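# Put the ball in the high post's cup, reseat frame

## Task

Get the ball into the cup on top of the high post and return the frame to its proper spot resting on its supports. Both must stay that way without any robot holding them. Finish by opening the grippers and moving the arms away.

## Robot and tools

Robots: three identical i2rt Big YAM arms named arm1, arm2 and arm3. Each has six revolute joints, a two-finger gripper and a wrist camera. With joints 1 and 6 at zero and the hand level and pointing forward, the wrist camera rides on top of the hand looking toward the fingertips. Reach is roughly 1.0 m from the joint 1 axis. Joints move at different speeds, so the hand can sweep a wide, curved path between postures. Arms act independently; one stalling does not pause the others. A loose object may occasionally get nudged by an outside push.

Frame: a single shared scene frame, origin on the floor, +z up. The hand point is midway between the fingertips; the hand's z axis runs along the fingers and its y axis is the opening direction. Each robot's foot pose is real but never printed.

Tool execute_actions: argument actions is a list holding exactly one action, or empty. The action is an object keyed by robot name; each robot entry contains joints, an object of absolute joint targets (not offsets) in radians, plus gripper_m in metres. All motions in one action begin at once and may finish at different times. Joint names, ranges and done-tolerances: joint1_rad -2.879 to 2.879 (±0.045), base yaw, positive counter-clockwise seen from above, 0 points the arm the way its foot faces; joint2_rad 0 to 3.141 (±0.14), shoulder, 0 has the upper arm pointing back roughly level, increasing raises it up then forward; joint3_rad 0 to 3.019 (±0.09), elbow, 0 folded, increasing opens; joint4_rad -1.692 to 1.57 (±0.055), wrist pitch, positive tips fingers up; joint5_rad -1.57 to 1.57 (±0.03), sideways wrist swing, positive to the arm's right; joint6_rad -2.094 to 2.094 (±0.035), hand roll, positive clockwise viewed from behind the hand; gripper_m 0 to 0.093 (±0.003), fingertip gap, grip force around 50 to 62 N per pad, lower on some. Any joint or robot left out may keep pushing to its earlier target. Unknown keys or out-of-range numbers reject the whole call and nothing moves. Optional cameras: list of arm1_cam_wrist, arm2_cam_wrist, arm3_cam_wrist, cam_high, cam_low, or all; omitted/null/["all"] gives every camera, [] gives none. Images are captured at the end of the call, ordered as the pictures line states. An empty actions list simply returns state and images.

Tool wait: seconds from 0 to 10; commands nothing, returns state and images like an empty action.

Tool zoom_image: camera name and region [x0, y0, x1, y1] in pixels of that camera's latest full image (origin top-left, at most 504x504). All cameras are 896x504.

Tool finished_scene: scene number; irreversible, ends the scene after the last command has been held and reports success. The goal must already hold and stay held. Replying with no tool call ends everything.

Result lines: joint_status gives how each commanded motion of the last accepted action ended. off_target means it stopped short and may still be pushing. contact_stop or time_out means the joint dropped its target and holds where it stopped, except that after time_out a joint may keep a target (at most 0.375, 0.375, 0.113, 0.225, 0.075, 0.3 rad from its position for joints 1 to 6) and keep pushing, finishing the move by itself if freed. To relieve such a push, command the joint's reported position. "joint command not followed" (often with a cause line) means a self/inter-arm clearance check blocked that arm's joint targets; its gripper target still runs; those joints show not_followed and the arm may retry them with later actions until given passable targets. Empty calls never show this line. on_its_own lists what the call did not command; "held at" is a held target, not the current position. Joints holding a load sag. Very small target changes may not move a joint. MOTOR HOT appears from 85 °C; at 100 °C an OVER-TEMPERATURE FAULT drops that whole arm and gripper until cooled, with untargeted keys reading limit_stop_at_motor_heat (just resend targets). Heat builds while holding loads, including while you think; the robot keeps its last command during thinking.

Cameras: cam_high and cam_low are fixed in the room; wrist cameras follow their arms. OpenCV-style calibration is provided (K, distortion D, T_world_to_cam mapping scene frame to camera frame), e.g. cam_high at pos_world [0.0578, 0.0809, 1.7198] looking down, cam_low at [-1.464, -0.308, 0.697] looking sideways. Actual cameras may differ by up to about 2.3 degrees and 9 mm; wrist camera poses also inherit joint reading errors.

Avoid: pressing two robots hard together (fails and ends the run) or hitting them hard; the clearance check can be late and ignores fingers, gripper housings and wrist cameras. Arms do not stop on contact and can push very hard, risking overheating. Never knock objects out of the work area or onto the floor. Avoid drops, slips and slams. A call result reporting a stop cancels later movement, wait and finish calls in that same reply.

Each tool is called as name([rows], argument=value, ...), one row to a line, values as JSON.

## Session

execute_actions(actions=[])

Scene clock: 0.00 s.
Motor temperatures (°C, as the motors report them): arm1=[24 24 26 22 23 24] | arm2=[25 26 23 23 25 24] | arm3=[23 23 26 24 22 23]
arm1.joint_positions: joint1_rad=-0.436 joint2_rad=+0.563 joint3_rad=+1.440 joint4_rad=-1.403 joint5_rad=-0.114 joint6_rad=+0.283 gripper_m=+0.094
arm1.joint_status: not commanded
arm1.hand: x=+1.2722 y=+0.0600 z=+1.3520 quat_wxyz=(-0.011, -0.818, +0.275, +0.506) (m; scene frame)
arm2.joint_positions: joint1_rad=+0.030 joint2_rad=+0.651 joint3_rad=+1.435 joint4_rad=-1.164 joint5_rad=+0.052 joint6_rad=+0.001 gripper_m=+0.094
arm2.joint_status: not commanded
arm2.hand: x=-0.5871 y=+1.0411 z=+1.3929 quat_wxyz=(-0.488, -0.399, -0.722, +0.285) (m; scene frame)
arm3.joint_positions: joint1_rad=+0.353 joint2_rad=+0.566 joint3_rad=+1.391 joint4_rad=-1.147 joint5_rad=+0.065 joint6_rad=-0.341 gripper_m=+0.095
arm3.joint_status: not commanded
arm3.hand: x=-0.6814 y=-1.0309 z=+1.3718 quat_wxyz=(-0.511, +0.618, -0.523, -0.288) (m; scene frame)
pictures: arm1_cam_wrist, arm2_cam_wrist, arm3_cam_wrist, cam_high, cam_low
camera_calibration (this result's frames):
arm1_cam_wrist: T_world_to_cam=[[0.436503, 0.848336, -0.299651, -0.1992], [0.760136, -0.525908, -0.381593, -0.411063], [-0.481308, -0.0612088, -0.874412, 1.91992], [0, 0, 0, 1]] pos_world=[1.32349, 0.0703227, 1.46225]
arm2_cam_wrist: T_world_to_cam=[[-0.858852, -0.511912, 0.0178814, 0.00160845], [-0.44008, 0.719573, -0.537164, -0.257431], [0.262114, -0.469213, -0.843288, 1.94153], [0, 0, 0, 1]] pos_world=[-0.620811, 1.09706, 1.49896]
arm3_cam_wrist: T_world_to_cam=[[0.939222, -0.0744213, 0.335147, 0.10284], [0.125101, -0.83491, -0.535981, -0.0369437], [0.319706, 0.545332, -0.774856, 1.96716], [0, 0, 0, 1]] pos_world=[-0.720881, -1.09595, 1.47]
Images, in order (width x height): arm1_cam_wrist 896x504, arm2_cam_wrist 896x504, arm3_cam_wrist 896x504, cam_high 896x504, cam_low 896x504.

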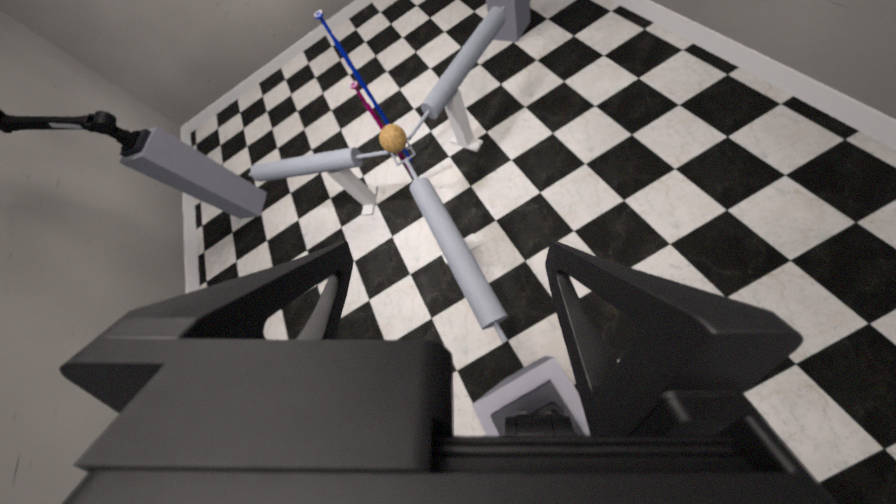

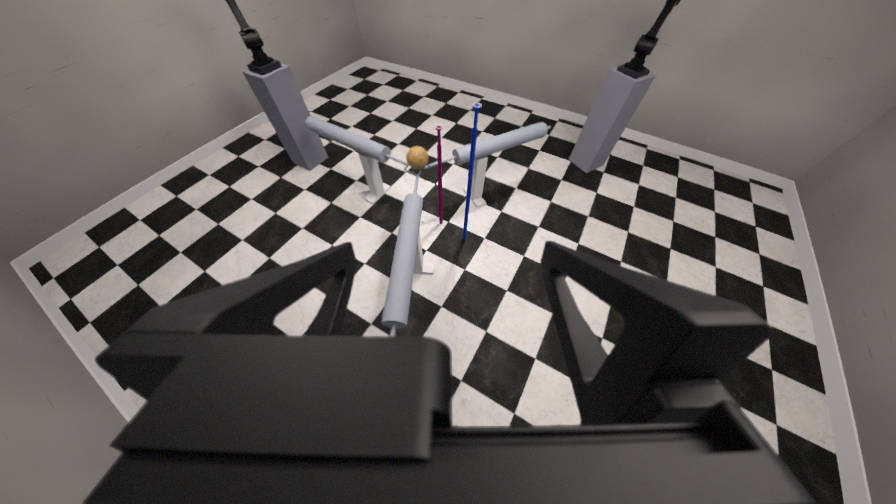

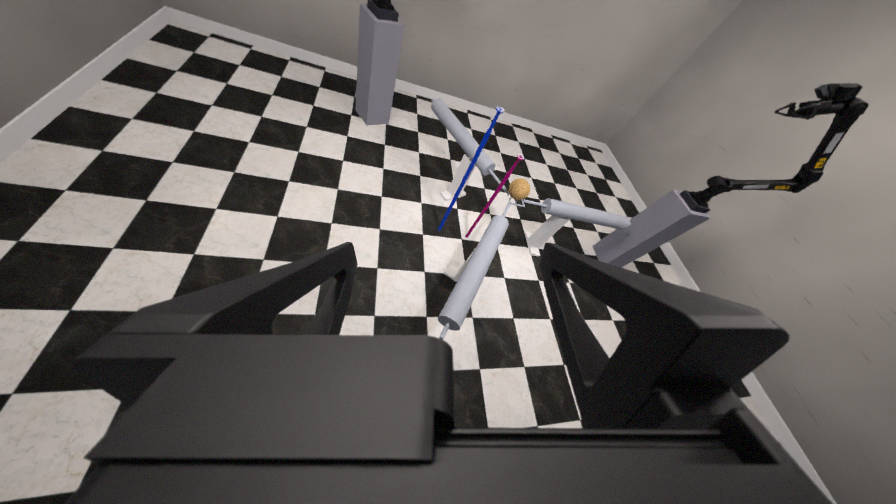

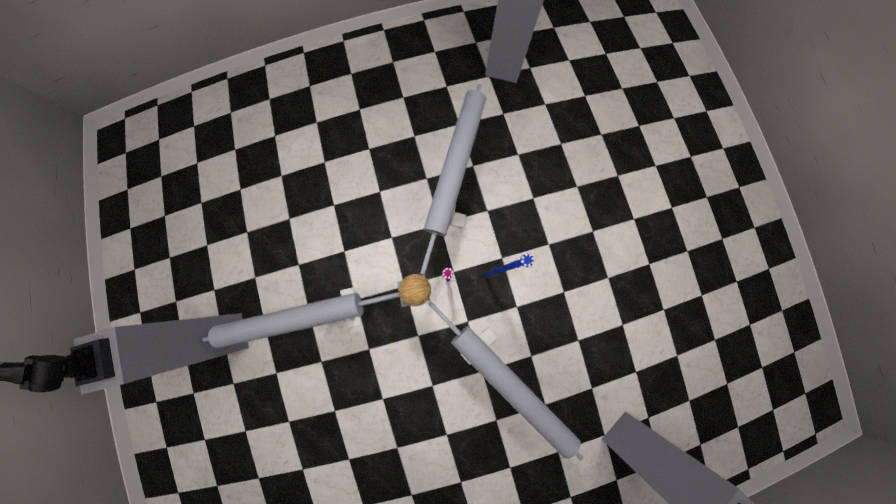

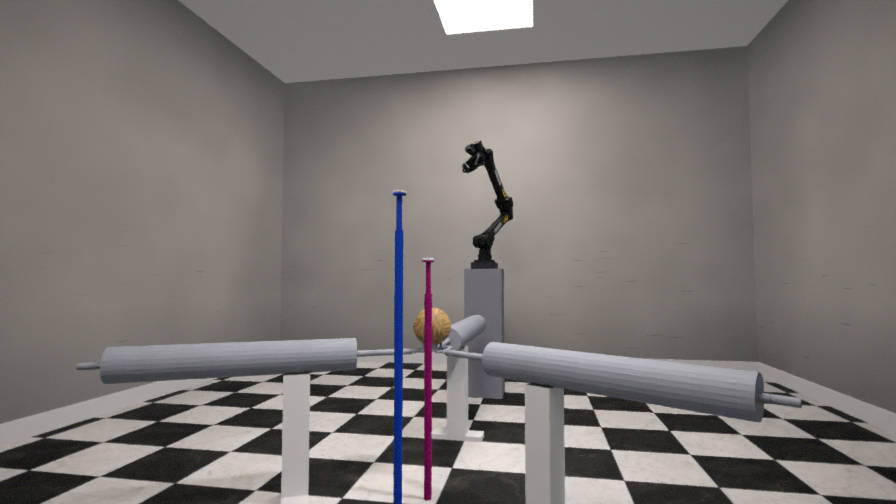

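zoom_image(camera="cam_high", region=[380, 220, 560, 330])

execute_actions([
  {"arm1":{"joints":{"joint1_rad":-0.062,"joint2_rad":2.236,"joint3_rad":0.565,"joint4_rad":0.12,"joint5_rad":0,"joint6_rad":-0.04,"gripper_m":0.07}},"arm2":{"joints":{"joint1_rad":0.39,"joint2_rad":2.418,"joint3_rad":1.326,"joint4_rad":-0.465,"joint5_rad":0,"joint6_rad":0.465,"gripper_m":0.07}},"arm3":{"joints":{"joint1_rad":-0.21,"joint2_rad":2.425,"joint3_rad":1.575,"joint4_rad":-0.685,"joint5_rad":0,"joint6_rad":-0.135,"gripper_m":0.07}}},
], cameras=["arm1_cam_wrist","arm2_cam_wrist","arm3_cam_wrist"])

Region (380, 220, 560, 330) of cam_high's 896x504 image, scaled by 2.800, with more detail than that image has.

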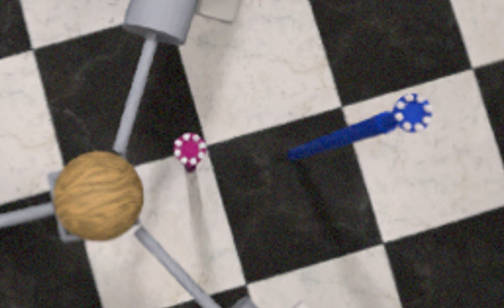

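Scene clock: 8.43 s.
Motor temperatures (°C, as the motors report them): arm1=[24 24 27 22 23 24] | arm2=[25 26 24 23 25 24] | arm3=[23 24 28 24 22 23]
arm1.joint_positions: joint1_rad=-0.065 joint2_rad=+2.232 joint3_rad=+0.566 joint4_rad=+0.102 joint5_rad=-0.001 joint6_rad=-0.025 gripper_m=+0.070
arm1.joint_status: all done
arm1.hand: x=+1.1742 y=+0.0185 z=+0.5533 quat_wxyz=(+0.003, -1.000, +0.018, +0.009) (m; scene frame)
arm2.joint_positions: joint1_rad=+0.383 joint2_rad=+2.421 joint3_rad=+1.323 joint4_rad=-0.478 joint5_rad=+0.001 joint6_rad=+0.456 gripper_m=+0.070
arm2.joint_status: all done
arm2.hand: x=-0.2998 y=+0.9473 z=+0.5445 quat_wxyz=(+0.000, -0.513, -0.858, +0.005) (m; scene frame)
arm3.joint_positions: joint1_rad=-0.207 joint2_rad=+2.419 joint3_rad=+1.576 joint4_rad=-0.691 joint5_rad=+0.000 joint6_rad=-0.149 gripper_m=+0.070
arm3.joint_status: all done
arm3.hand: x=-0.3380 y=-0.7796 z=+0.5757 quat_wxyz=(-0.015, +0.495, -0.869, -0.010) (m; scene frame)
pictures: arm1_cam_wrist, arm2_cam_wrist, arm3_cam_wrist
camera_calibration (this result's frames):
arm1_cam_wrist: T_world_to_cam=[[0.0387574, 0.999246, 0.0021428, -0.0632708], [0.821811, -0.033095, 0.568798, -1.27058], [0.56844, -0.0202842, -0.822475, -0.0903009], [0, 0, 0, 1]] pos_world=[1.09796, 0.0193416, 0.648567]
arm2_cam_wrist: T_world_to_cam=[[-0.884995, -0.465392, 0.013928, 0.165744], [-0.369154, 0.719589, 0.588147, -1.11071], [-0.283742, 0.515366, -0.808634, -0.00840566], [0, 0, 0, 1]] pos_world=[-0.265725, 0.880721, 0.644154]
arm3_cam_wrist: T_world_to_cam=[[0.861569, -0.507627, 0.0037681, -0.107348], [-0.422573, -0.713058, 0.559446, -1.01753], [-0.281303, -0.483594, -0.828858, 0.129279], [0, 0, 0, 1]] pos_world=[-0.301127, -0.717534, 0.676813]
Images, in order (width x height): arm1_cam_wrist 896x504, arm2_cam_wrist 896x504, arm3_cam_wrist 896x504.

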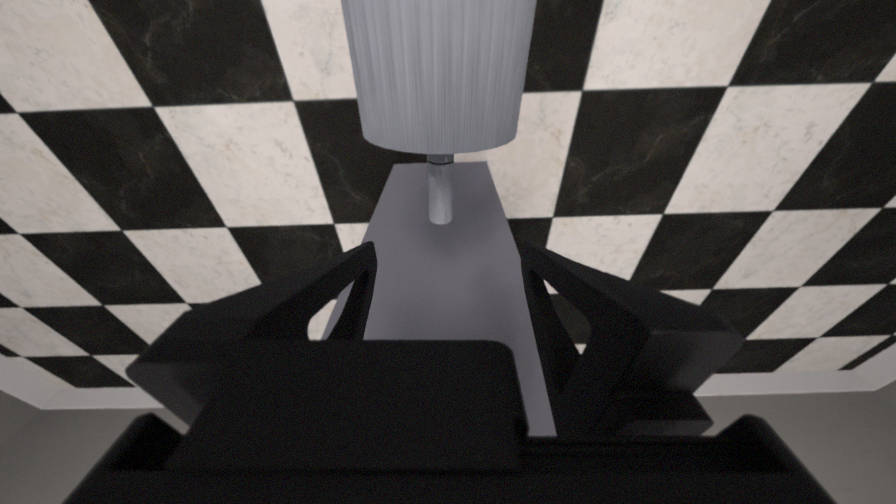

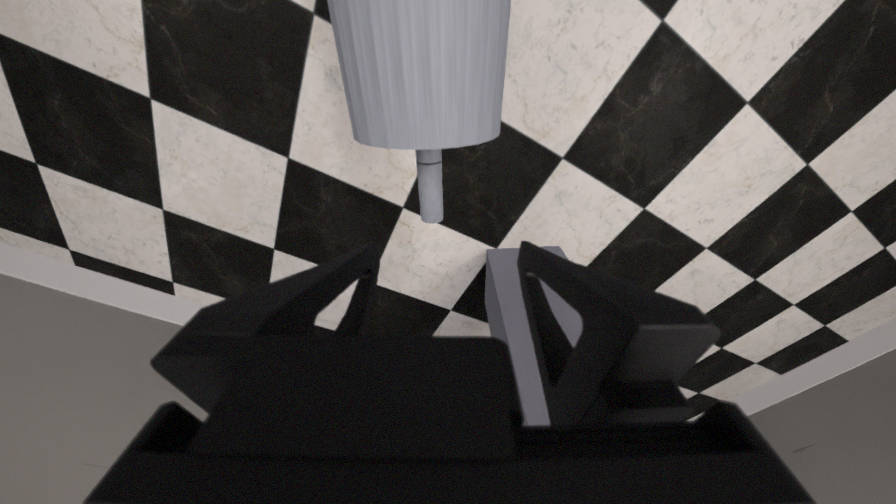

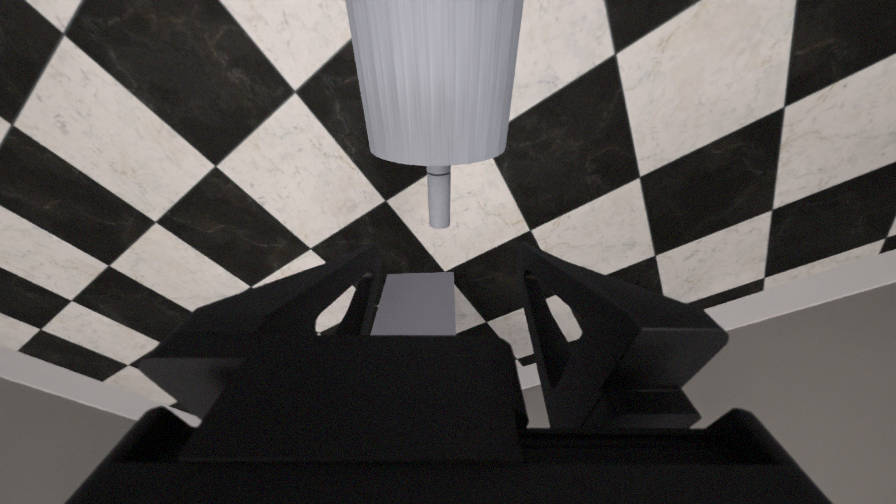

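execute_actions([
  {"arm1":{"joints":{"joint1_rad":-0.026,"joint2_rad":2.457,"joint3_rad":0.645,"joint4_rad":0.17,"joint6_rad":0.01}},"arm2":{"joints":{"joint1_rad":0.412,"joint2_rad":2.56,"joint3_rad":1.385,"joint4_rad":-0.45,"joint6_rad":0.48}},"arm3":{"joints":{"joint1_rad":-0.188,"joint2_rad":2.57,"joint3_rad":1.62,"joint4_rad":-0.69}}},
], cameras=[])

execute_actions([
  {"arm1":{"joints":{"joint2_rad":2.645,"joint3_rad":0.762,"joint4_rad":0.22}},"arm2":{"joints":{"joint2_rad":2.705,"joint3_rad":1.48,"joint4_rad":-0.42}},"arm3":{"joints":{"joint2_rad":2.705,"joint3_rad":1.71,"joint4_rad":-0.66}}},
], cameras=[])

execute_actions([
  {"arm1":{"joints":{"joint4_rad":0.33}},"arm2":{"joints":{"joint4_rad":-0.33}},"arm3":{"joints":{"joint4_rad":-0.585}}},
])

Scene clock: 26.57 s.
Motor temperatures (°C, as the motors report them): arm1=[24 25 26 22 23 24] | arm2=[25 28 24 23 25 24] | arm3=[23 26 27 24 22 23]
arm1.joint_positions: joint1_rad=-0.033 joint2_rad=+2.464 joint3_rad=+0.651 joint4_rad=+0.161 joint5_rad=-0.001 joint6_rad=-0.005 gripper_m=+0.070
arm1.joint_status: all done
arm1.hand: x=+1.1994 y=+0.0094 z=+0.4904 quat_wxyz=(+0.002, -0.999, +0.012, -0.035) (m; scene frame)
arm2.joint_positions: joint1_rad=+0.398 joint2_rad=+2.565 joint3_rad=+1.375 joint4_rad=-0.459 joint5_rad=+0.001 joint6_rad=+0.470 gripper_m=+0.070
arm2.joint_status: all done
arm2.hand: x=-0.3155 y=+0.9673 z=+0.4812 quat_wxyz=(+0.036, -0.513, -0.858, +0.002) (m; scene frame)
arm3.joint_positions: joint1_rad=-0.205 joint2_rad=+2.571 joint3_rad=+1.603 joint4_rad=-0.691 joint5_rad=+0.000 joint6_rad=-0.149 gripper_m=+0.070
arm3.joint_status: all done
arm3.hand: x=-0.3658 y=-0.8110 z=+0.4949 quat_wxyz=(+0.043, +0.496, -0.867, +0.013) (m; scene frame)
pictures: none
No camera images: the call's "cameras" was empty. Leave "cameras" out to get every camera's image.

Scene clock: 27.77 s.
Motor temperatures (°C, as the motors report them): arm1=[24 25 26 22 23 24] | arm2=[25 28 24 23 25 24] | arm3=[23 26 27 24 22 23]
arm1.joint_positions: joint1_rad=-0.033 joint2_rad=+2.649 joint3_rad=+0.765 joint4_rad=+0.208 joint5_rad=+0.002 joint6_rad=-0.002 gripper_m=+0.070
arm1.joint_status: all done
arm1.hand: x=+1.2023 y=+0.0102 z=+0.4331 quat_wxyz=(+0.003, -0.999, +0.013, -0.047) (m; scene frame)
arm2.joint_positions: joint1_rad=+0.398 joint2_rad=+2.706 joint3_rad=+1.472 joint4_rad=-0.428 joint5_rad=+0.001 joint6_rad=+0.471 gripper_m=+0.070
arm2.joint_status: all done
arm2.hand: x=-0.3163 y=+0.9673 z=+0.4245 quat_wxyz=(+0.042, -0.513, -0.857, +0.002) (m; scene frame)
arm3.joint_positions: joint1_rad=-0.205 joint2_rad=+2.691 joint3_rad=+1.695 joint4_rad=-0.666 joint5_rad=+0.000 joint6_rad=-0.149 gripper_m=+0.070
arm3.joint_status: all done
arm3.hand: x=-0.3625 y=-0.8063 z=+0.4458 quat_wxyz=(+0.044, +0.496, -0.867, +0.013) (m; scene frame)
pictures: none
No camera images: the call's "cameras" was empty. Leave "cameras" out to get every camera's image.

Scene clock: 28.53 s.
Motor temperatures (°C, as the motors report them): arm1=[24 25 26 22 23 24] | arm2=[25 28 24 23 25 24] | arm3=[23 26 27 24 22 23]
arm1.joint_positions: joint1_rad=-0.033 joint2_rad=+2.649 joint3_rad=+0.765 joint4_rad=+0.313 joint5_rad=+0.002 joint6_rad=-0.002 gripper_m=+0.070
arm1.joint_status: all done
arm1.hand: x=+1.1767 y=+0.0109 z=+0.4320 quat_wxyz=(+0.004, -1.000, +0.013, +0.005) (m; scene frame)
arm2.joint_positions: joint1_rad=+0.398 joint2_rad=+2.706 joint3_rad=+1.472 joint4_rad=-0.346 joint5_rad=+0.001 joint6_rad=+0.471 gripper_m=+0.070
arm2.joint_status: all done
arm2.hand: x=-0.2999 y=+0.9559 z=+0.4236 quat_wxyz=(+0.002, -0.513, -0.858, +0.004) (m; scene frame)
arm3.joint_positions: joint1_rad=-0.205 joint2_rad=+2.691 joint3_rad=+1.695 joint4_rad=-0.598 joint5_rad=+0.000 joint6_rad=-0.149 gripper_m=+0.070
arm3.joint_status: all done
arm3.hand: x=-0.3520 y=-0.7933 z=+0.4448 quat_wxyz=(+0.012, +0.496, -0.868, +0.001) (m; scene frame)
pictures: arm1_cam_wrist, arm2_cam_wrist, arm3_cam_wrist, cam_high, cam_low
camera_calibration (this result's frames):
arm1_cam_wrist: T_world_to_cam=[[0.0296727, 0.999547, 0.00511905, -0.0461626], [0.817177, -0.0272075, 0.575744, -1.20148], [0.575622, -0.0129007, -0.817614, -0.202188], [0, 0, 0, 1]] pos_world=[1.09957, 0.0108442, 0.526667]
arm2_cam_wrist: T_world_to_cam=[[-0.884788, -0.465733, 0.0155847, 0.17101], [-0.367721, 0.71835, 0.590554, -1.04521], [-0.286236, 0.516784, -0.806848, -0.113534], [0, 0, 0, 1]] pos_world=[-0.265535, 0.889143, 0.522982]
arm3_cam_wrist: T_world_to_cam=[[0.862732, -0.505635, -0.00517137, -0.0958679], [-0.399165, -0.687276, 0.606893, -0.952379], [-0.310421, -0.521522, -0.794767, -0.045324], [0, 0, 0, 1]] pos_world=[-0.311518, -0.726658, 0.541474]
Images, in order (width x height): arm1_cam_wrist 896x504, arm2_cam_wrist 896x504, arm3_cam_wrist 896x504, cam_high 896x504, cam_low 896x504.

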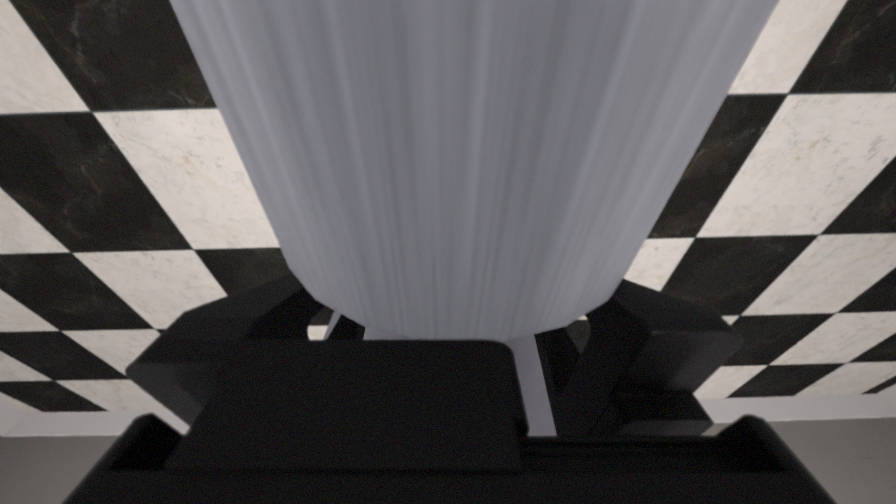

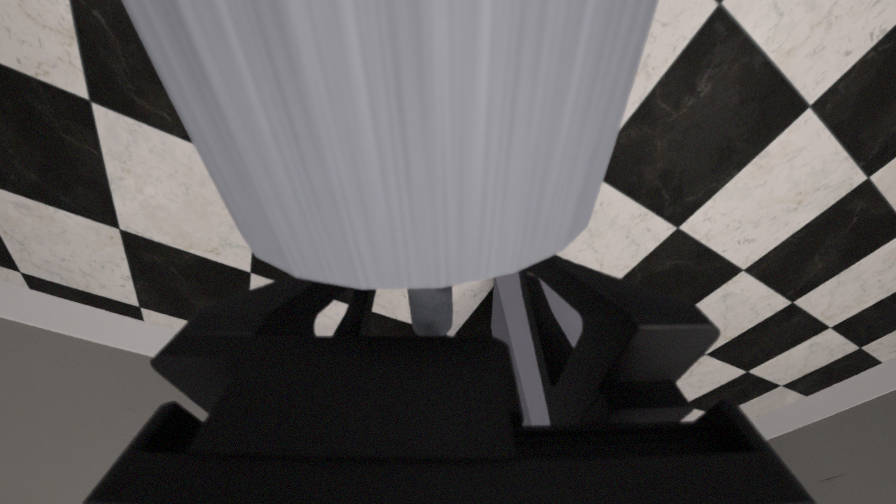

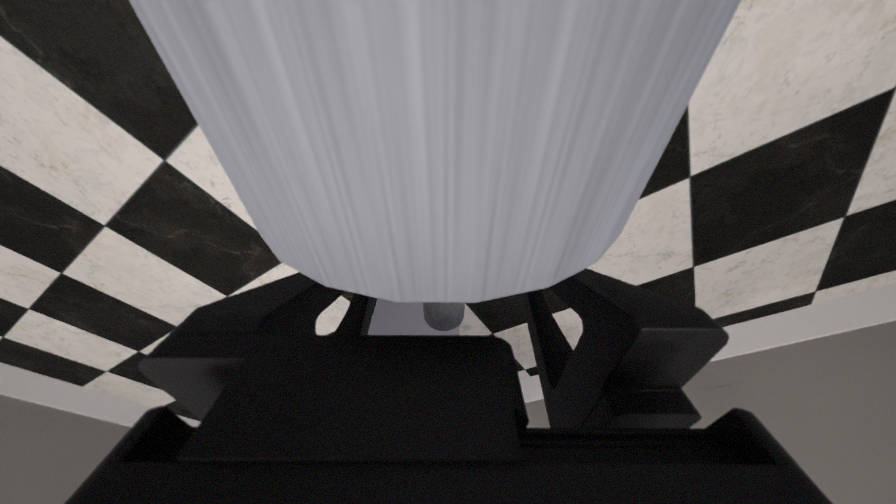

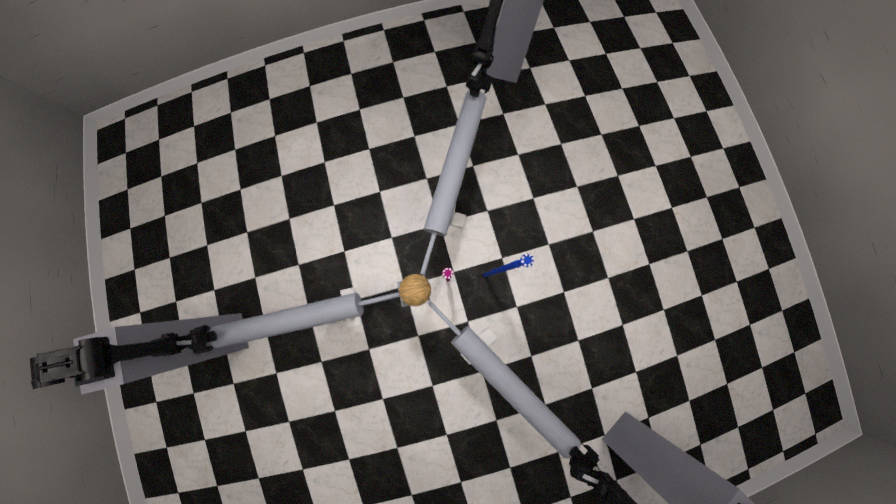

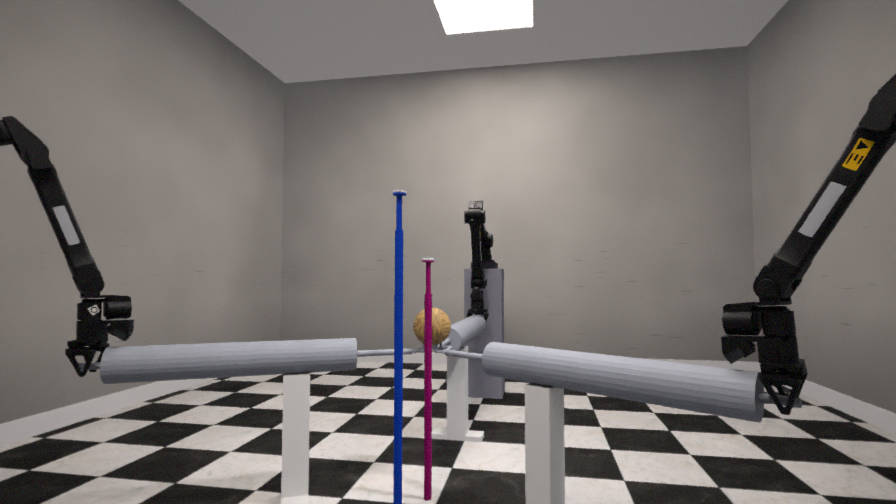

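execute_actions([
  {"arm1":{"joints":{"joint3_rad":0.735,"joint4_rad":0.32,"gripper_m":0.04}},"arm2":{"joints":{"joint1_rad":0.424,"joint4_rad":-0.315,"gripper_m":0.04}},"arm3":{"joints":{"joint1_rad":-0.183,"gripper_m":0.04}}},
], cameras=[])

execute_actions([
  {"arm1":{"joints":{"gripper_m":0}},"arm2":{"joints":{"gripper_m":0}},"arm3":{"joints":{"gripper_m":0}}},
], cameras=[])

execute_actions([
  {"arm1":{"joints":{"joint2_rad":2.435,"joint3_rad":0.625,"joint4_rad":0.24}},"arm2":{"joints":{"joint1_rad":0.41,"joint2_rad":2.53,"joint3_rad":1.385,"joint4_rad":-0.40}},"arm3":{"joints":{"joint1_rad":-0.2,"joint2_rad":2.51,"joint3_rad":1.61,"joint4_rad":-0.64}}},
], cameras=[])

execute_actions([
  {"arm1":{"joints":{"joint2_rad":2.095,"joint3_rad":0.512,"joint4_rad":0.02}},"arm2":{"joints":{"joint2_rad":2.33,"joint3_rad":1.292,"joint4_rad":-0.525}},"arm3":{"joints":{"joint2_rad":2.325,"joint3_rad":1.545,"joint4_rad":-0.755}}},
], cameras=["cam_low"])

Scene clock: 37.33 s.
Motor temperatures (°C, as the motors report them): arm1=[24 25 26 22 23 24] | arm2=[25 28 24 23 25 24] | arm3=[23 26 27 24 22 23]
arm1.joint_positions: joint1_rad=-0.033 joint2_rad=+2.649 joint3_rad=+0.753 joint4_rad=+0.313 joint5_rad=+0.002 joint6_rad=-0.002 gripper_m=+0.040
arm1.joint_status: all done
arm1.hand: x=+1.1836 y=+0.0107 z=+0.4333 quat_wxyz=(+0.004, -1.000, +0.013, -0.001) (m; scene frame)
arm2.joint_positions: joint1_rad=+0.409 joint2_rad=+2.706 joint3_rad=+1.472 joint4_rad=-0.332 joint5_rad=+0.001 joint6_rad=+0.471 gripper_m=+0.040
arm2.joint_status: all done
arm2.hand: x=-0.2938 y=+0.9584 z=+0.4235 quat_wxyz=(-0.006, -0.509, -0.861, +0.005) (m; scene frame)
arm3.joint_positions: joint1_rad=-0.198 joint2_rad=+2.691 joint3_rad=+1.695 joint4_rad=-0.598 joint5_rad=+0.000 joint6_rad=-0.149 gripper_m=+0.040
arm3.joint_status: all done
arm3.hand: x=-0.3552 y=-0.7907 z=+0.4448 quat_wxyz=(+0.012, +0.499, -0.867, +0.001) (m; scene frame)
pictures: none
No camera images: the call's "cameras" was empty. Leave "cameras" out to get every camera's image.

Scene clock: 37.90 s.
Motor temperatures (°C, as the motors report them): arm1=[24 25 26 22 23 24] | arm2=[25 28 24 23 25 24] | arm3=[23 26 27 24 22 23]
arm1.joint_positions: joint1_rad=-0.033 joint2_rad=+2.649 joint3_rad=+0.753 joint4_rad=+0.313 joint5_rad=+0.005 joint6_rad=+0.007 gripper_m=+0.018
arm1.joint_status: gripper_m off_target (ended at +0.018, target +0.000)
arm1.hand: x=+1.1836 y=+0.0112 z=+0.4333 quat_wxyz=(+0.006, -1.000, +0.018, -0.001) (m; scene frame)
arm2.joint_positions: joint1_rad=+0.411 joint2_rad=+2.706 joint3_rad=+1.472 joint4_rad=-0.327 joint5_rad=-0.003 joint6_rad=+0.473 gripper_m=+0.018
arm2.joint_status: gripper_m off_target (ended at +0.018, target +0.000)
arm2.hand: x=-0.2920 y=+0.9592 z=+0.4235 quat_wxyz=(-0.008, -0.509, -0.861, +0.003) (m; scene frame)
arm3.joint_positions: joint1_rad=-0.198 joint2_rad=+2.691 joint3_rad=+1.695 joint4_rad=-0.598 joint5_rad=+0.003 joint6_rad=-0.144 gripper_m=+0.019
arm3.joint_status: gripper_m off_target (ended at +0.019, target +0.000)
arm3.hand: x=-0.3548 y=-0.7910 z=+0.4448 quat_wxyz=(+0.012, +0.497, -0.868, +0.002) (m; scene frame)
pictures: none
No camera images: the call's "cameras" was empty. Leave "cameras" out to get every camera's image.

Scene clock: 39.00 s.
Motor temperatures (°C, as the motors report them): arm1=[24 25 26 22 23 24] | arm2=[25 28 24 23 25 24] | arm3=[23 27 27 24 22 23]
arm1.joint_positions: joint1_rad=-0.033 joint2_rad=+2.460 joint3_rad=+0.637 joint4_rad=+0.250 joint5_rad=+0.003 joint6_rad=+0.008 gripper_m=+0.018
arm1.joint_status: all done
arm1.hand: x=+1.1842 y=+0.0105 z=+0.4921 quat_wxyz=(+0.005, -1.000, +0.018, +0.004) (m; scene frame)
arm2.joint_positions: joint1_rad=+0.409 joint2_rad=+2.555 joint3_rad=+1.383 joint4_rad=-0.392 joint5_rad=-0.003 joint6_rad=+0.472 gripper_m=+0.018
arm2.joint_status: all done
arm2.hand: x=-0.2905 y=+0.9578 z=+0.4868 quat_wxyz=(-0.006, -0.509, -0.861, +0.003) (m; scene frame)
arm3.joint_positions: joint1_rad=-0.198 joint2_rad=+2.561 joint3_rad=+1.608 joint4_rad=-0.633 joint5_rad=+0.001 joint6_rad=-0.144 gripper_m=+0.019
arm3.joint_status: all done
arm3.hand: x=-0.3553 y=-0.7920 z=+0.5012 quat_wxyz=(+0.008, +0.497, -0.868, +0.000) (m; scene frame)
pictures: none
No camera images: the call's "cameras" was empty. Leave "cameras" out to get every camera's image.

Scene clock: 40.00 s.
Motor temperatures (°C, as the motors report them): arm1=[24 25 26 22 23 24] | arm2=[25 28 24 23 25 24] | arm3=[23 27 27 24 22 23]
arm1.joint_positions: joint1_rad=-0.033 joint2_rad=+2.121 joint3_rad=+0.512 joint4_rad=+0.036 joint5_rad=+0.005 joint6_rad=+0.009 gripper_m=+0.018
arm1.joint_status: all done
arm1.hand: x=+1.1858 y=+0.0102 z=+0.5816 quat_wxyz=(+0.006, -1.000, +0.019, +0.004) (m; scene frame)
arm2.joint_positions: joint1_rad=+0.412 joint2_rad=+2.344 joint3_rad=+1.295 joint4_rad=-0.515 joint5_rad=-0.001 joint6_rad=+0.476 gripper_m=+0.018
arm2.joint_status: all done
arm2.hand: x=-0.2880 y=+0.9586 z=+0.5783 quat_wxyz=(-0.006, -0.509, -0.861, +0.004) (m; scene frame)
arm3.joint_positions: joint1_rad=-0.197 joint2_rad=+2.369 joint3_rad=+1.535 joint4_rad=-0.756 joint5_rad=-0.002 joint6_rad=-0.143 gripper_m=+0.019
arm3.joint_status: all done
arm3.hand: x=-0.3561 y=-0.7925 z=+0.5944 quat_wxyz=(+0.011, +0.496, -0.868, -0.001) (m; scene frame)
pictures: cam_low
Images, in order (width x height): cam_low 896x504.

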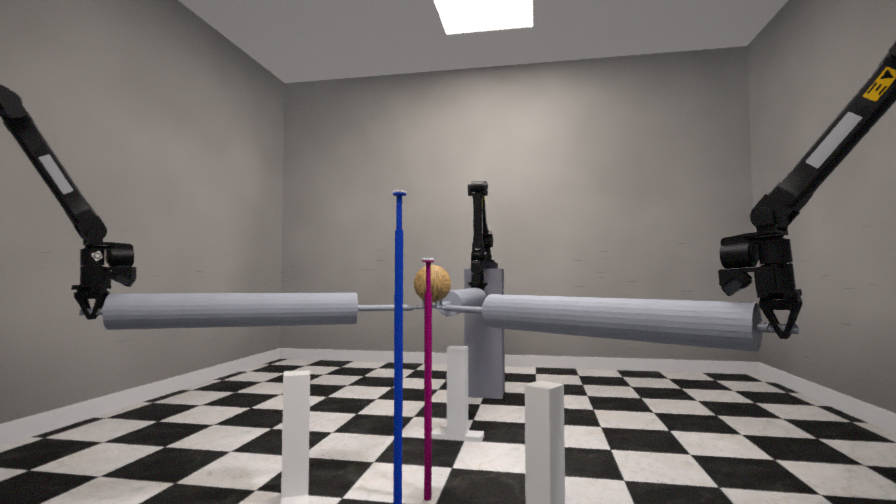

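execute_actions([
  {"arm1":{"joints":{"joint2_rad":1.72,"joint3_rad":0.478,"joint4_rad":-0.31}},"arm2":{"joints":{"joint2_rad":2.135,"joint3_rad":1.252,"joint4_rad":-0.68}},"arm3":{"joints":{"joint2_rad":2.165,"joint3_rad":1.54,"joint4_rad":-0.895}}},
], cameras=[])

execute_actions([
  {"arm1":{"joints":{"joint2_rad":1.30,"joint3_rad":0.59,"joint4_rad":-0.815}},"arm2":{"joints":{"joint2_rad":1.918,"joint3_rad":1.32,"joint4_rad":-0.94}},"arm3":{"joints":{"joint2_rad":1.985,"joint3_rad":1.645,"joint4_rad":-1.12}}},
], cameras=[])

execute_actions([
  {"arm1":{"joints":{"joint2_rad":1.385,"joint3_rad":0.92,"joint4_rad":-1.045}},"arm2":{"joints":{"joint1_rad":0.295,"joint2_rad":1.662,"joint3_rad":1.143,"joint4_rad":-1.04,"joint6_rad":0.36}},"arm3":{"joints":{"joint1_rad":-0.053,"joint2_rad":1.785,"joint3_rad":1.48,"joint4_rad":-1.205,"joint6_rad":0.0}}},
], cameras=[])

execute_actions([
  {"arm1":{"joints":{"joint2_rad":1.522,"joint3_rad":1.265,"joint4_rad":-1.23}},"arm2":{"joints":{"joint1_rad":0.153,"joint2_rad":1.433,"joint3_rad":1.05,"joint4_rad":-1.172,"joint6_rad":0.215}},"arm3":{"joints":{"joint1_rad":0.10,"joint2_rad":1.648,"joint3_rad":1.46,"joint4_rad":-1.32,"joint6_rad":0.155}}},
], cameras=[])

execute_actions([
  {"arm1":{"joints":{"joint2_rad":1.702,"joint3_rad":1.62,"joint4_rad":-1.39}},"arm2":{"joints":{"joint1_rad":-0.038,"joint2_rad":1.252,"joint3_rad":0.99,"joint4_rad":-1.292,"joint6_rad":0.025}},"arm3":{"joints":{"joint1_rad":0.275,"joint2_rad":1.565,"joint3_rad":1.49,"joint4_rad":-1.405,"joint6_rad":0.33}}},
], cameras=["cam_low","cam_high"])

Scene clock: 63.33 s.
Motor temperatures (°C, as the motors report them): arm1=[24 25 26 22 23 24] | arm2=[25 29 24 23 25 24] | arm3=[23 28 28 24 22 23]
arm1.joint_positions: joint1_rad=-0.033 joint2_rad=+1.746 joint3_rad=+0.468 joint4_rad=-0.296 joint5_rad=+0.011 joint6_rad=+0.009 gripper_m=+0.018
arm1.joint_status: all done
arm1.hand: x=+1.1851 y=+0.0107 z=+0.6714 quat_wxyz=(+0.009, -1.000, +0.019, +0.003) (m; scene frame)
arm2.joint_positions: joint1_rad=+0.411 joint2_rad=+2.150 joint3_rad=+1.258 joint4_rad=-0.670 joint5_rad=-0.004 joint6_rad=+0.475 gripper_m=+0.018
arm2.joint_status: all done
arm2.hand: x=-0.2877 y=+0.9589 z=+0.6683 quat_wxyz=(-0.007, -0.510, -0.860, +0.003) (m; scene frame)
arm3.joint_positions: joint1_rad=-0.194 joint2_rad=+2.212 joint3_rad=+1.520 joint4_rad=-0.906 joint5_rad=-0.005 joint6_rad=-0.140 gripper_m=+0.019
arm3.joint_status: all done
arm3.hand: x=-0.3584 y=-0.7930 z=+0.6811 quat_wxyz=(+0.015, +0.497, -0.868, -0.001) (m; scene frame)
pictures: none
No camera images: the call's "cameras" was empty. Leave "cameras" out to get every camera's image.

Scene clock: 64.50 s.
Motor temperatures (°C, as the motors report them): arm1=[24 25 26 22 23 24] | arm2=[25 29 24 23 25 24] | arm3=[23 28 29 24 22 23]
arm1.joint_positions: joint1_rad=-0.033 joint2_rad=+1.317 joint3_rad=+0.543 joint4_rad=-0.788 joint5_rad=+0.014 joint6_rad=+0.010 gripper_m=+0.018
arm1.joint_status: all done
arm1.hand: x=+1.1824 y=+0.0105 z=+0.7929 quat_wxyz=(+0.010, -1.000, +0.019, +0.010) (m; scene frame)
arm2.joint_positions: joint1_rad=+0.406 joint2_rad=+1.930 joint3_rad=+1.285 joint4_rad=-0.919 joint5_rad=-0.001 joint6_rad=+0.473 gripper_m=+0.018
arm2.joint_status: all done
arm2.hand: x=-0.2913 y=+0.9589 z=+0.7866 quat_wxyz=(-0.006, -0.511, -0.860, +0.004) (m; scene frame)
arm3.joint_positions: joint1_rad=-0.185 joint2_rad=+2.015 joint3_rad=+1.559 joint4_rad=-1.136 joint5_rad=-0.007 joint6_rad=-0.131 gripper_m=+0.019
arm3.joint_status: all done
arm3.hand: x=-0.3667 y=-0.7949 z=+0.8062 quat_wxyz=(+0.012, +0.497, -0.868, -0.003) (m; scene frame)
pictures: none
No camera images: the call's "cameras" was empty. Leave "cameras" out to get every camera's image.

Scene clock: 65.63 s.
Motor temperatures (°C, as the motors report them): arm1=[24 25 27 22 23 24] | arm2=[25 29 24 23 25 24] | arm3=[23 28 29 24 22 23]
arm1.joint_positions: joint1_rad=-0.033 joint2_rad=+1.398 joint3_rad=+0.858 joint4_rad=-1.025 joint5_rad=+0.010 joint6_rad=+0.011 gripper_m=+0.018
arm1.joint_status: all done
arm1.hand: x=+1.0986 y=+0.0118 z=+0.8653 quat_wxyz=(+0.008, -1.000, +0.020, +0.008) (m; scene frame)
arm2.joint_positions: joint1_rad=+0.308 joint2_rad=+1.677 joint3_rad=+1.140 joint4_rad=-1.032 joint5_rad=-0.004 joint6_rad=+0.374 gripper_m=+0.018
arm2.joint_status: all done
arm2.hand: x=-0.3740 y=+0.9623 z=+0.8596 quat_wxyz=(-0.004, -0.510, -0.860, +0.003) (m; scene frame)
arm3.joint_positions: joint1_rad=-0.048 joint2_rad=+1.821 joint3_rad=+1.458 joint4_rad=-1.221 joint5_rad=-0.005 joint6_rad=+0.007 gripper_m=+0.019
arm3.joint_status: all done
arm3.hand: x=-0.4563 y=-0.7928 z=+0.8767 quat_wxyz=(+0.008, +0.496, -0.868, -0.003) (m; scene frame)
pictures: none
No camera images: the call's "cameras" was empty. Leave "cameras" out to get every camera's image.

Scene clock: 66.87 s.
Motor temperatures (°C, as the motors report them): arm1=[24 25 27 22 23 24] | arm2=[25 29 24 23 25 24] | arm3=[23 28 29 24 22 23]
arm1.joint_positions: joint1_rad=-0.033 joint2_rad=+1.545 joint3_rad=+1.189 joint4_rad=-1.213 joint5_rad=+0.011 joint6_rad=+0.011 gripper_m=+0.018
arm1.joint_status: all done
arm1.hand: x=+1.0132 y=+0.0142 z=+0.9255 quat_wxyz=(+0.009, -1.000, +0.020, +0.006) (m; scene frame)
arm2.joint_positions: joint1_rad=+0.171 joint2_rad=+1.450 joint3_rad=+1.046 joint4_rad=-1.166 joint5_rad=-0.005 joint6_rad=+0.236 gripper_m=+0.018
arm2.joint_status: all done
arm2.hand: x=-0.4597 y=+0.9646 z=+0.9197 quat_wxyz=(-0.004, -0.510, -0.860, +0.002) (m; scene frame)
arm3.joint_positions: joint1_rad=+0.107 joint2_rad=+1.683 joint3_rad=+1.431 joint4_rad=-1.337 joint5_rad=-0.015 joint6_rad=+0.162 gripper_m=+0.019
arm3.joint_status: all done
arm3.hand: x=-0.5462 y=-0.7922 z=+0.9364 quat_wxyz=(+0.013, +0.496, -0.868, -0.003) (m; scene frame)
pictures: none
No camera images: the call's "cameras" was empty. Leave "cameras" out to get every camera's image.

Scene clock: 67.93 s.
Motor temperatures (°C, as the motors report them): arm1=[24 25 28 22 23 24] | arm2=[25 29 24 23 25 24] | arm3=[23 28 29 24 22 23]
arm1.joint_positions: joint1_rad=-0.037 joint2_rad=+1.732 joint3_rad=+1.539 joint4_rad=-1.372 joint5_rad=+0.012 joint6_rad=+0.011 gripper_m=+0.018
arm1.joint_status: all done
arm1.hand: x=+0.9264 y=+0.0190 z=+0.9688 quat_wxyz=(+0.009, -1.000, +0.022, +0.008) (m; scene frame)
arm2.joint_positions: joint1_rad=-0.022 joint2_rad=+1.264 joint3_rad=+0.984 joint4_rad=-1.289 joint5_rad=-0.009 joint6_rad=+0.043 gripper_m=+0.018
arm2.joint_status: all done
arm2.hand: x=-0.5486 y=+0.9671 z=+0.9617 quat_wxyz=(-0.006, -0.510, -0.860, +0.001) (m; scene frame)
arm3.joint_positions: joint1_rad=+0.285 joint2_rad=+1.610 joint3_rad=+1.431 joint4_rad=-1.419 joint5_rad=-0.020 joint6_rad=+0.338 gripper_m=+0.019
arm3.joint_status: all done
arm3.hand: x=-0.6362 y=-0.7911 z=+0.9714 quat_wxyz=(+0.018, +0.497, -0.868, +0.000) (m; scene frame)
pictures: cam_high, cam_low
Images, in order (width x height): cam_high 896x504, cam_low 896x504.

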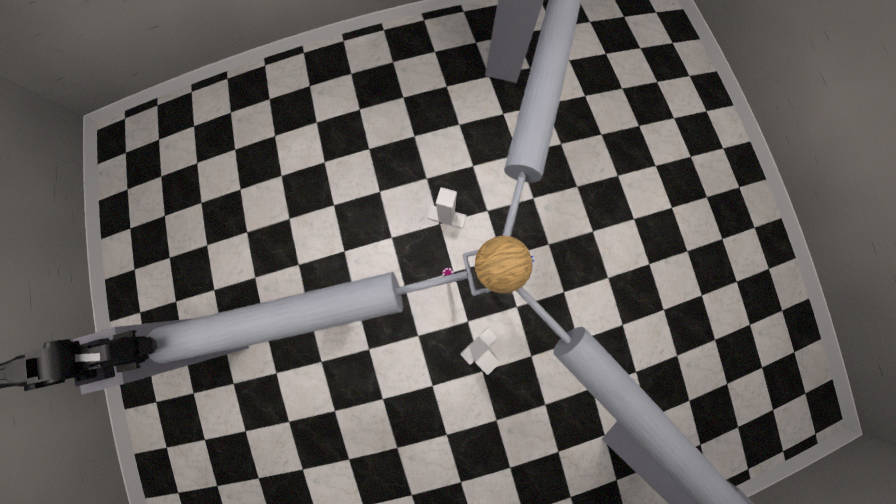

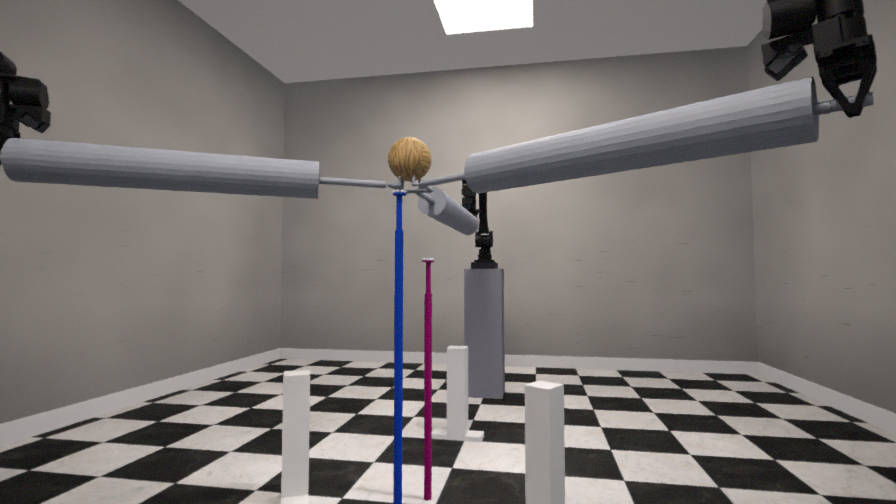

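execute_actions([
  {"arm1":{"joints":{"joint2_rad":1.94,"joint3_rad":1.97,"joint4_rad":-1.495}},"arm2":{"joints":{"joint1_rad":-0.295,"joint2_rad":1.155,"joint3_rad":0.905,"joint4_rad":-1.31,"joint6_rad":-0.23}},"arm3":{"joints":{"joint1_rad":0.47,"joint2_rad":1.545,"joint3_rad":1.44,"joint4_rad":-1.39,"joint6_rad":0.53}}},
], cameras=["cam_low","cam_high"])

zoom_image(camera="cam_low", region=[340, 120, 460, 240])

zoom_image(camera="cam_high", region=[470, 190, 590, 310])

Scene clock: 74.07 s.
Motor temperatures (°C, as the motors report them): arm1=[24 26 31 22 24 24] | arm2=[25 28 25 23 25 24] | arm3=[23 28 31 24 22 23]
arm1.joint_positions: joint1_rad=-0.042 joint2_rad=+1.988 joint3_rad=+1.888 joint4_rad=-1.477 joint5_rad=+0.008 joint6_rad=+0.006 gripper_m=+0.018
arm1.joint_status: all done
arm1.hand: x=+0.8367 y=+0.0243 z=+0.9604 quat_wxyz=(+0.007, -1.000, +0.022, +0.002) (m; scene frame)
arm2.joint_positions: joint1_rad=-0.278 joint2_rad=+1.169 joint3_rad=+0.889 joint4_rad=-1.309 joint5_rad=-0.009 joint6_rad=-0.213 gripper_m=+0.018
arm2.joint_status: all done
arm2.hand: x=-0.6394 y=+0.9711 z=+0.9551 quat_wxyz=(+0.001, -0.510, -0.860, -0.005) (m; scene frame)
arm3.joint_positions: joint1_rad=+0.476 joint2_rad=+1.605 joint3_rad=+1.413 joint4_rad=-1.416 joint5_rad=-0.026 joint6_rad=+0.530 gripper_m=+0.019
arm3.joint_status: all done
arm3.hand: x=-0.7272 y=-0.7883 z=+0.9670 quat_wxyz=(+0.022, +0.496, -0.868, +0.007) (m; scene frame)
pictures: cam_high, cam_low
Images, in order (width x height): cam_high 896x504, cam_low 896x504.

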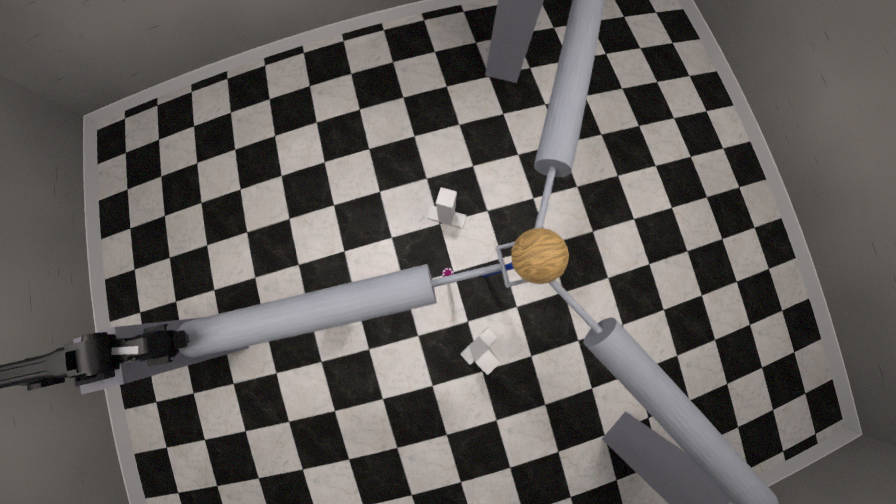

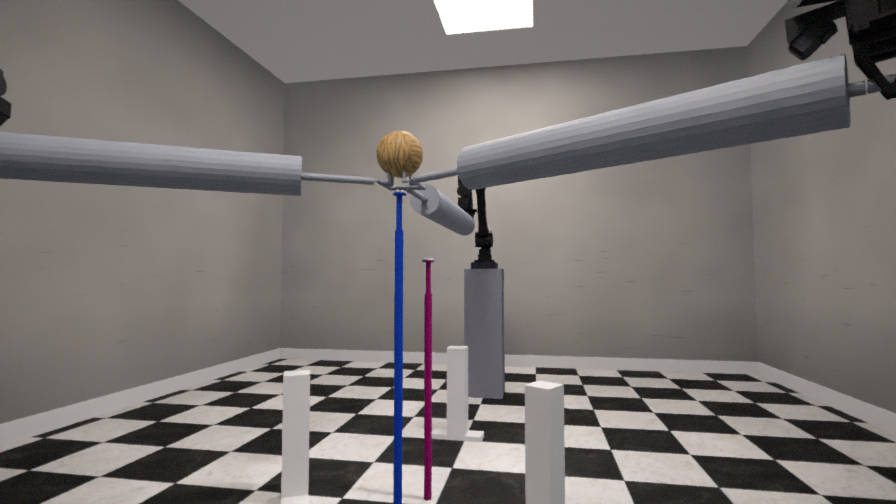

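Region (340, 120, 460, 240) of cam_low's 896x504 image, scaled by 4.200, with more detail than that image has.

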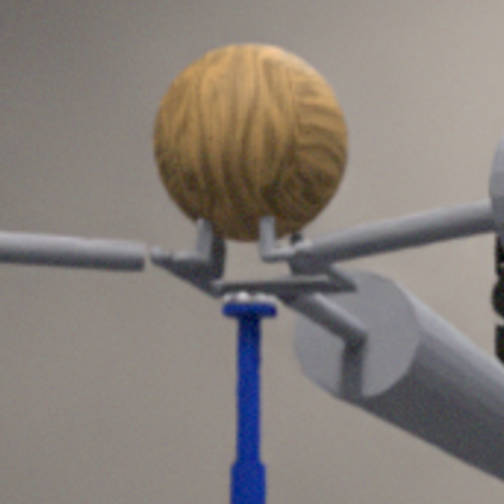

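Region (470, 190, 590, 310) of cam_high's 896x504 image, scaled by 4.200, with more detail than that image has.

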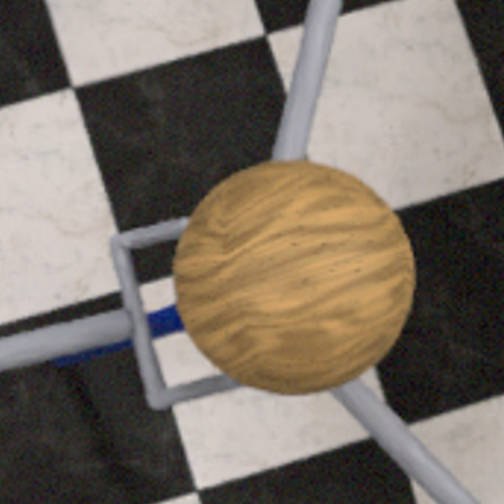

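execute_actions([
  {"arm1":{"joints":{"joint3_rad":1.84,"joint4_rad":-1.375}},"arm2":{"joints":{"joint3_rad":0.83,"joint4_rad":-1.19}},"arm3":{"joints":{"joint3_rad":1.375,"joint4_rad":-1.295}}},
], cameras=["cam_low"])

zoom_image(camera="cam_low", region=[340, 120, 460, 240])

Scene clock: 79.27 s.
Motor temperatures (°C, as the motors report them): arm1=[24 26 32 22 23 24] | arm2=[25 28 26 23 25 24] | arm3=[23 28 31 24 22 23]
arm1.joint_positions: joint1_rad=-0.042 joint2_rad=+1.986 joint3_rad=+1.823 joint4_rad=-1.393 joint5_rad=+0.008 joint6_rad=+0.006 gripper_m=+0.018
arm1.joint_status: all done
arm1.hand: x=+0.8349 y=+0.0246 z=+0.9372 quat_wxyz=(+0.007, -1.000, +0.022, +0.013) (m; scene frame)
arm2.joint_positions: joint1_rad=-0.280 joint2_rad=+1.169 joint3_rad=+0.822 joint4_rad=-1.210 joint5_rad=-0.006 joint6_rad=-0.215 gripper_m=+0.018
arm2.joint_status: all done
arm2.hand: x=-0.6404 y=+0.9707 z=+0.9307 quat_wxyz=(-0.010, -0.510, -0.860, +0.006) (m; scene frame)
arm3.joint_positions: joint1_rad=+0.476 joint2_rad=+1.600 joint3_rad=+1.352 joint4_rad=-1.333 joint5_rad=-0.024 joint6_rad=+0.530 gripper_m=+0.019
arm3.joint_status: all done
arm3.hand: x=-0.7270 y=-0.7879 z=+0.9469 quat_wxyz=(+0.014, +0.496, -0.868, -0.005) (m; scene frame)
pictures: cam_low
Images, in order (width x height): cam_low 896x504.

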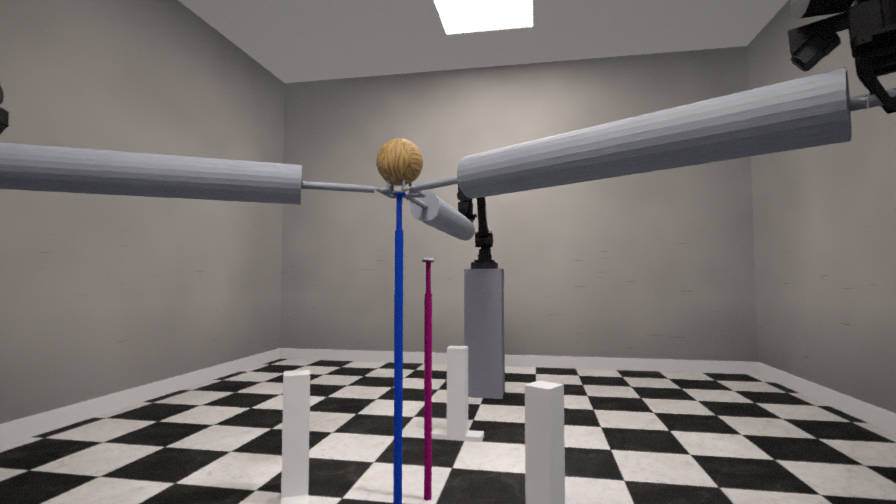

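Region (340, 120, 460, 240) of cam_low's 896x504 image, scaled by 4.200, with more detail than that image has.

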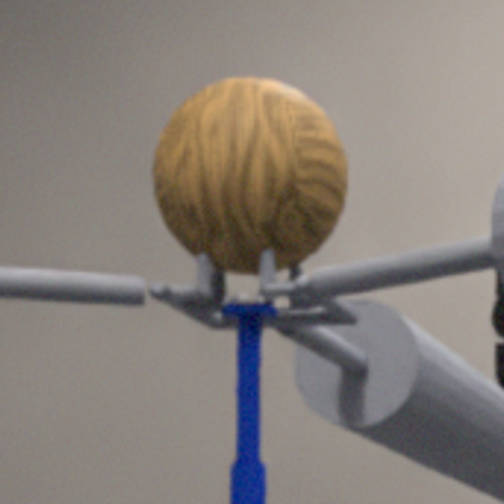

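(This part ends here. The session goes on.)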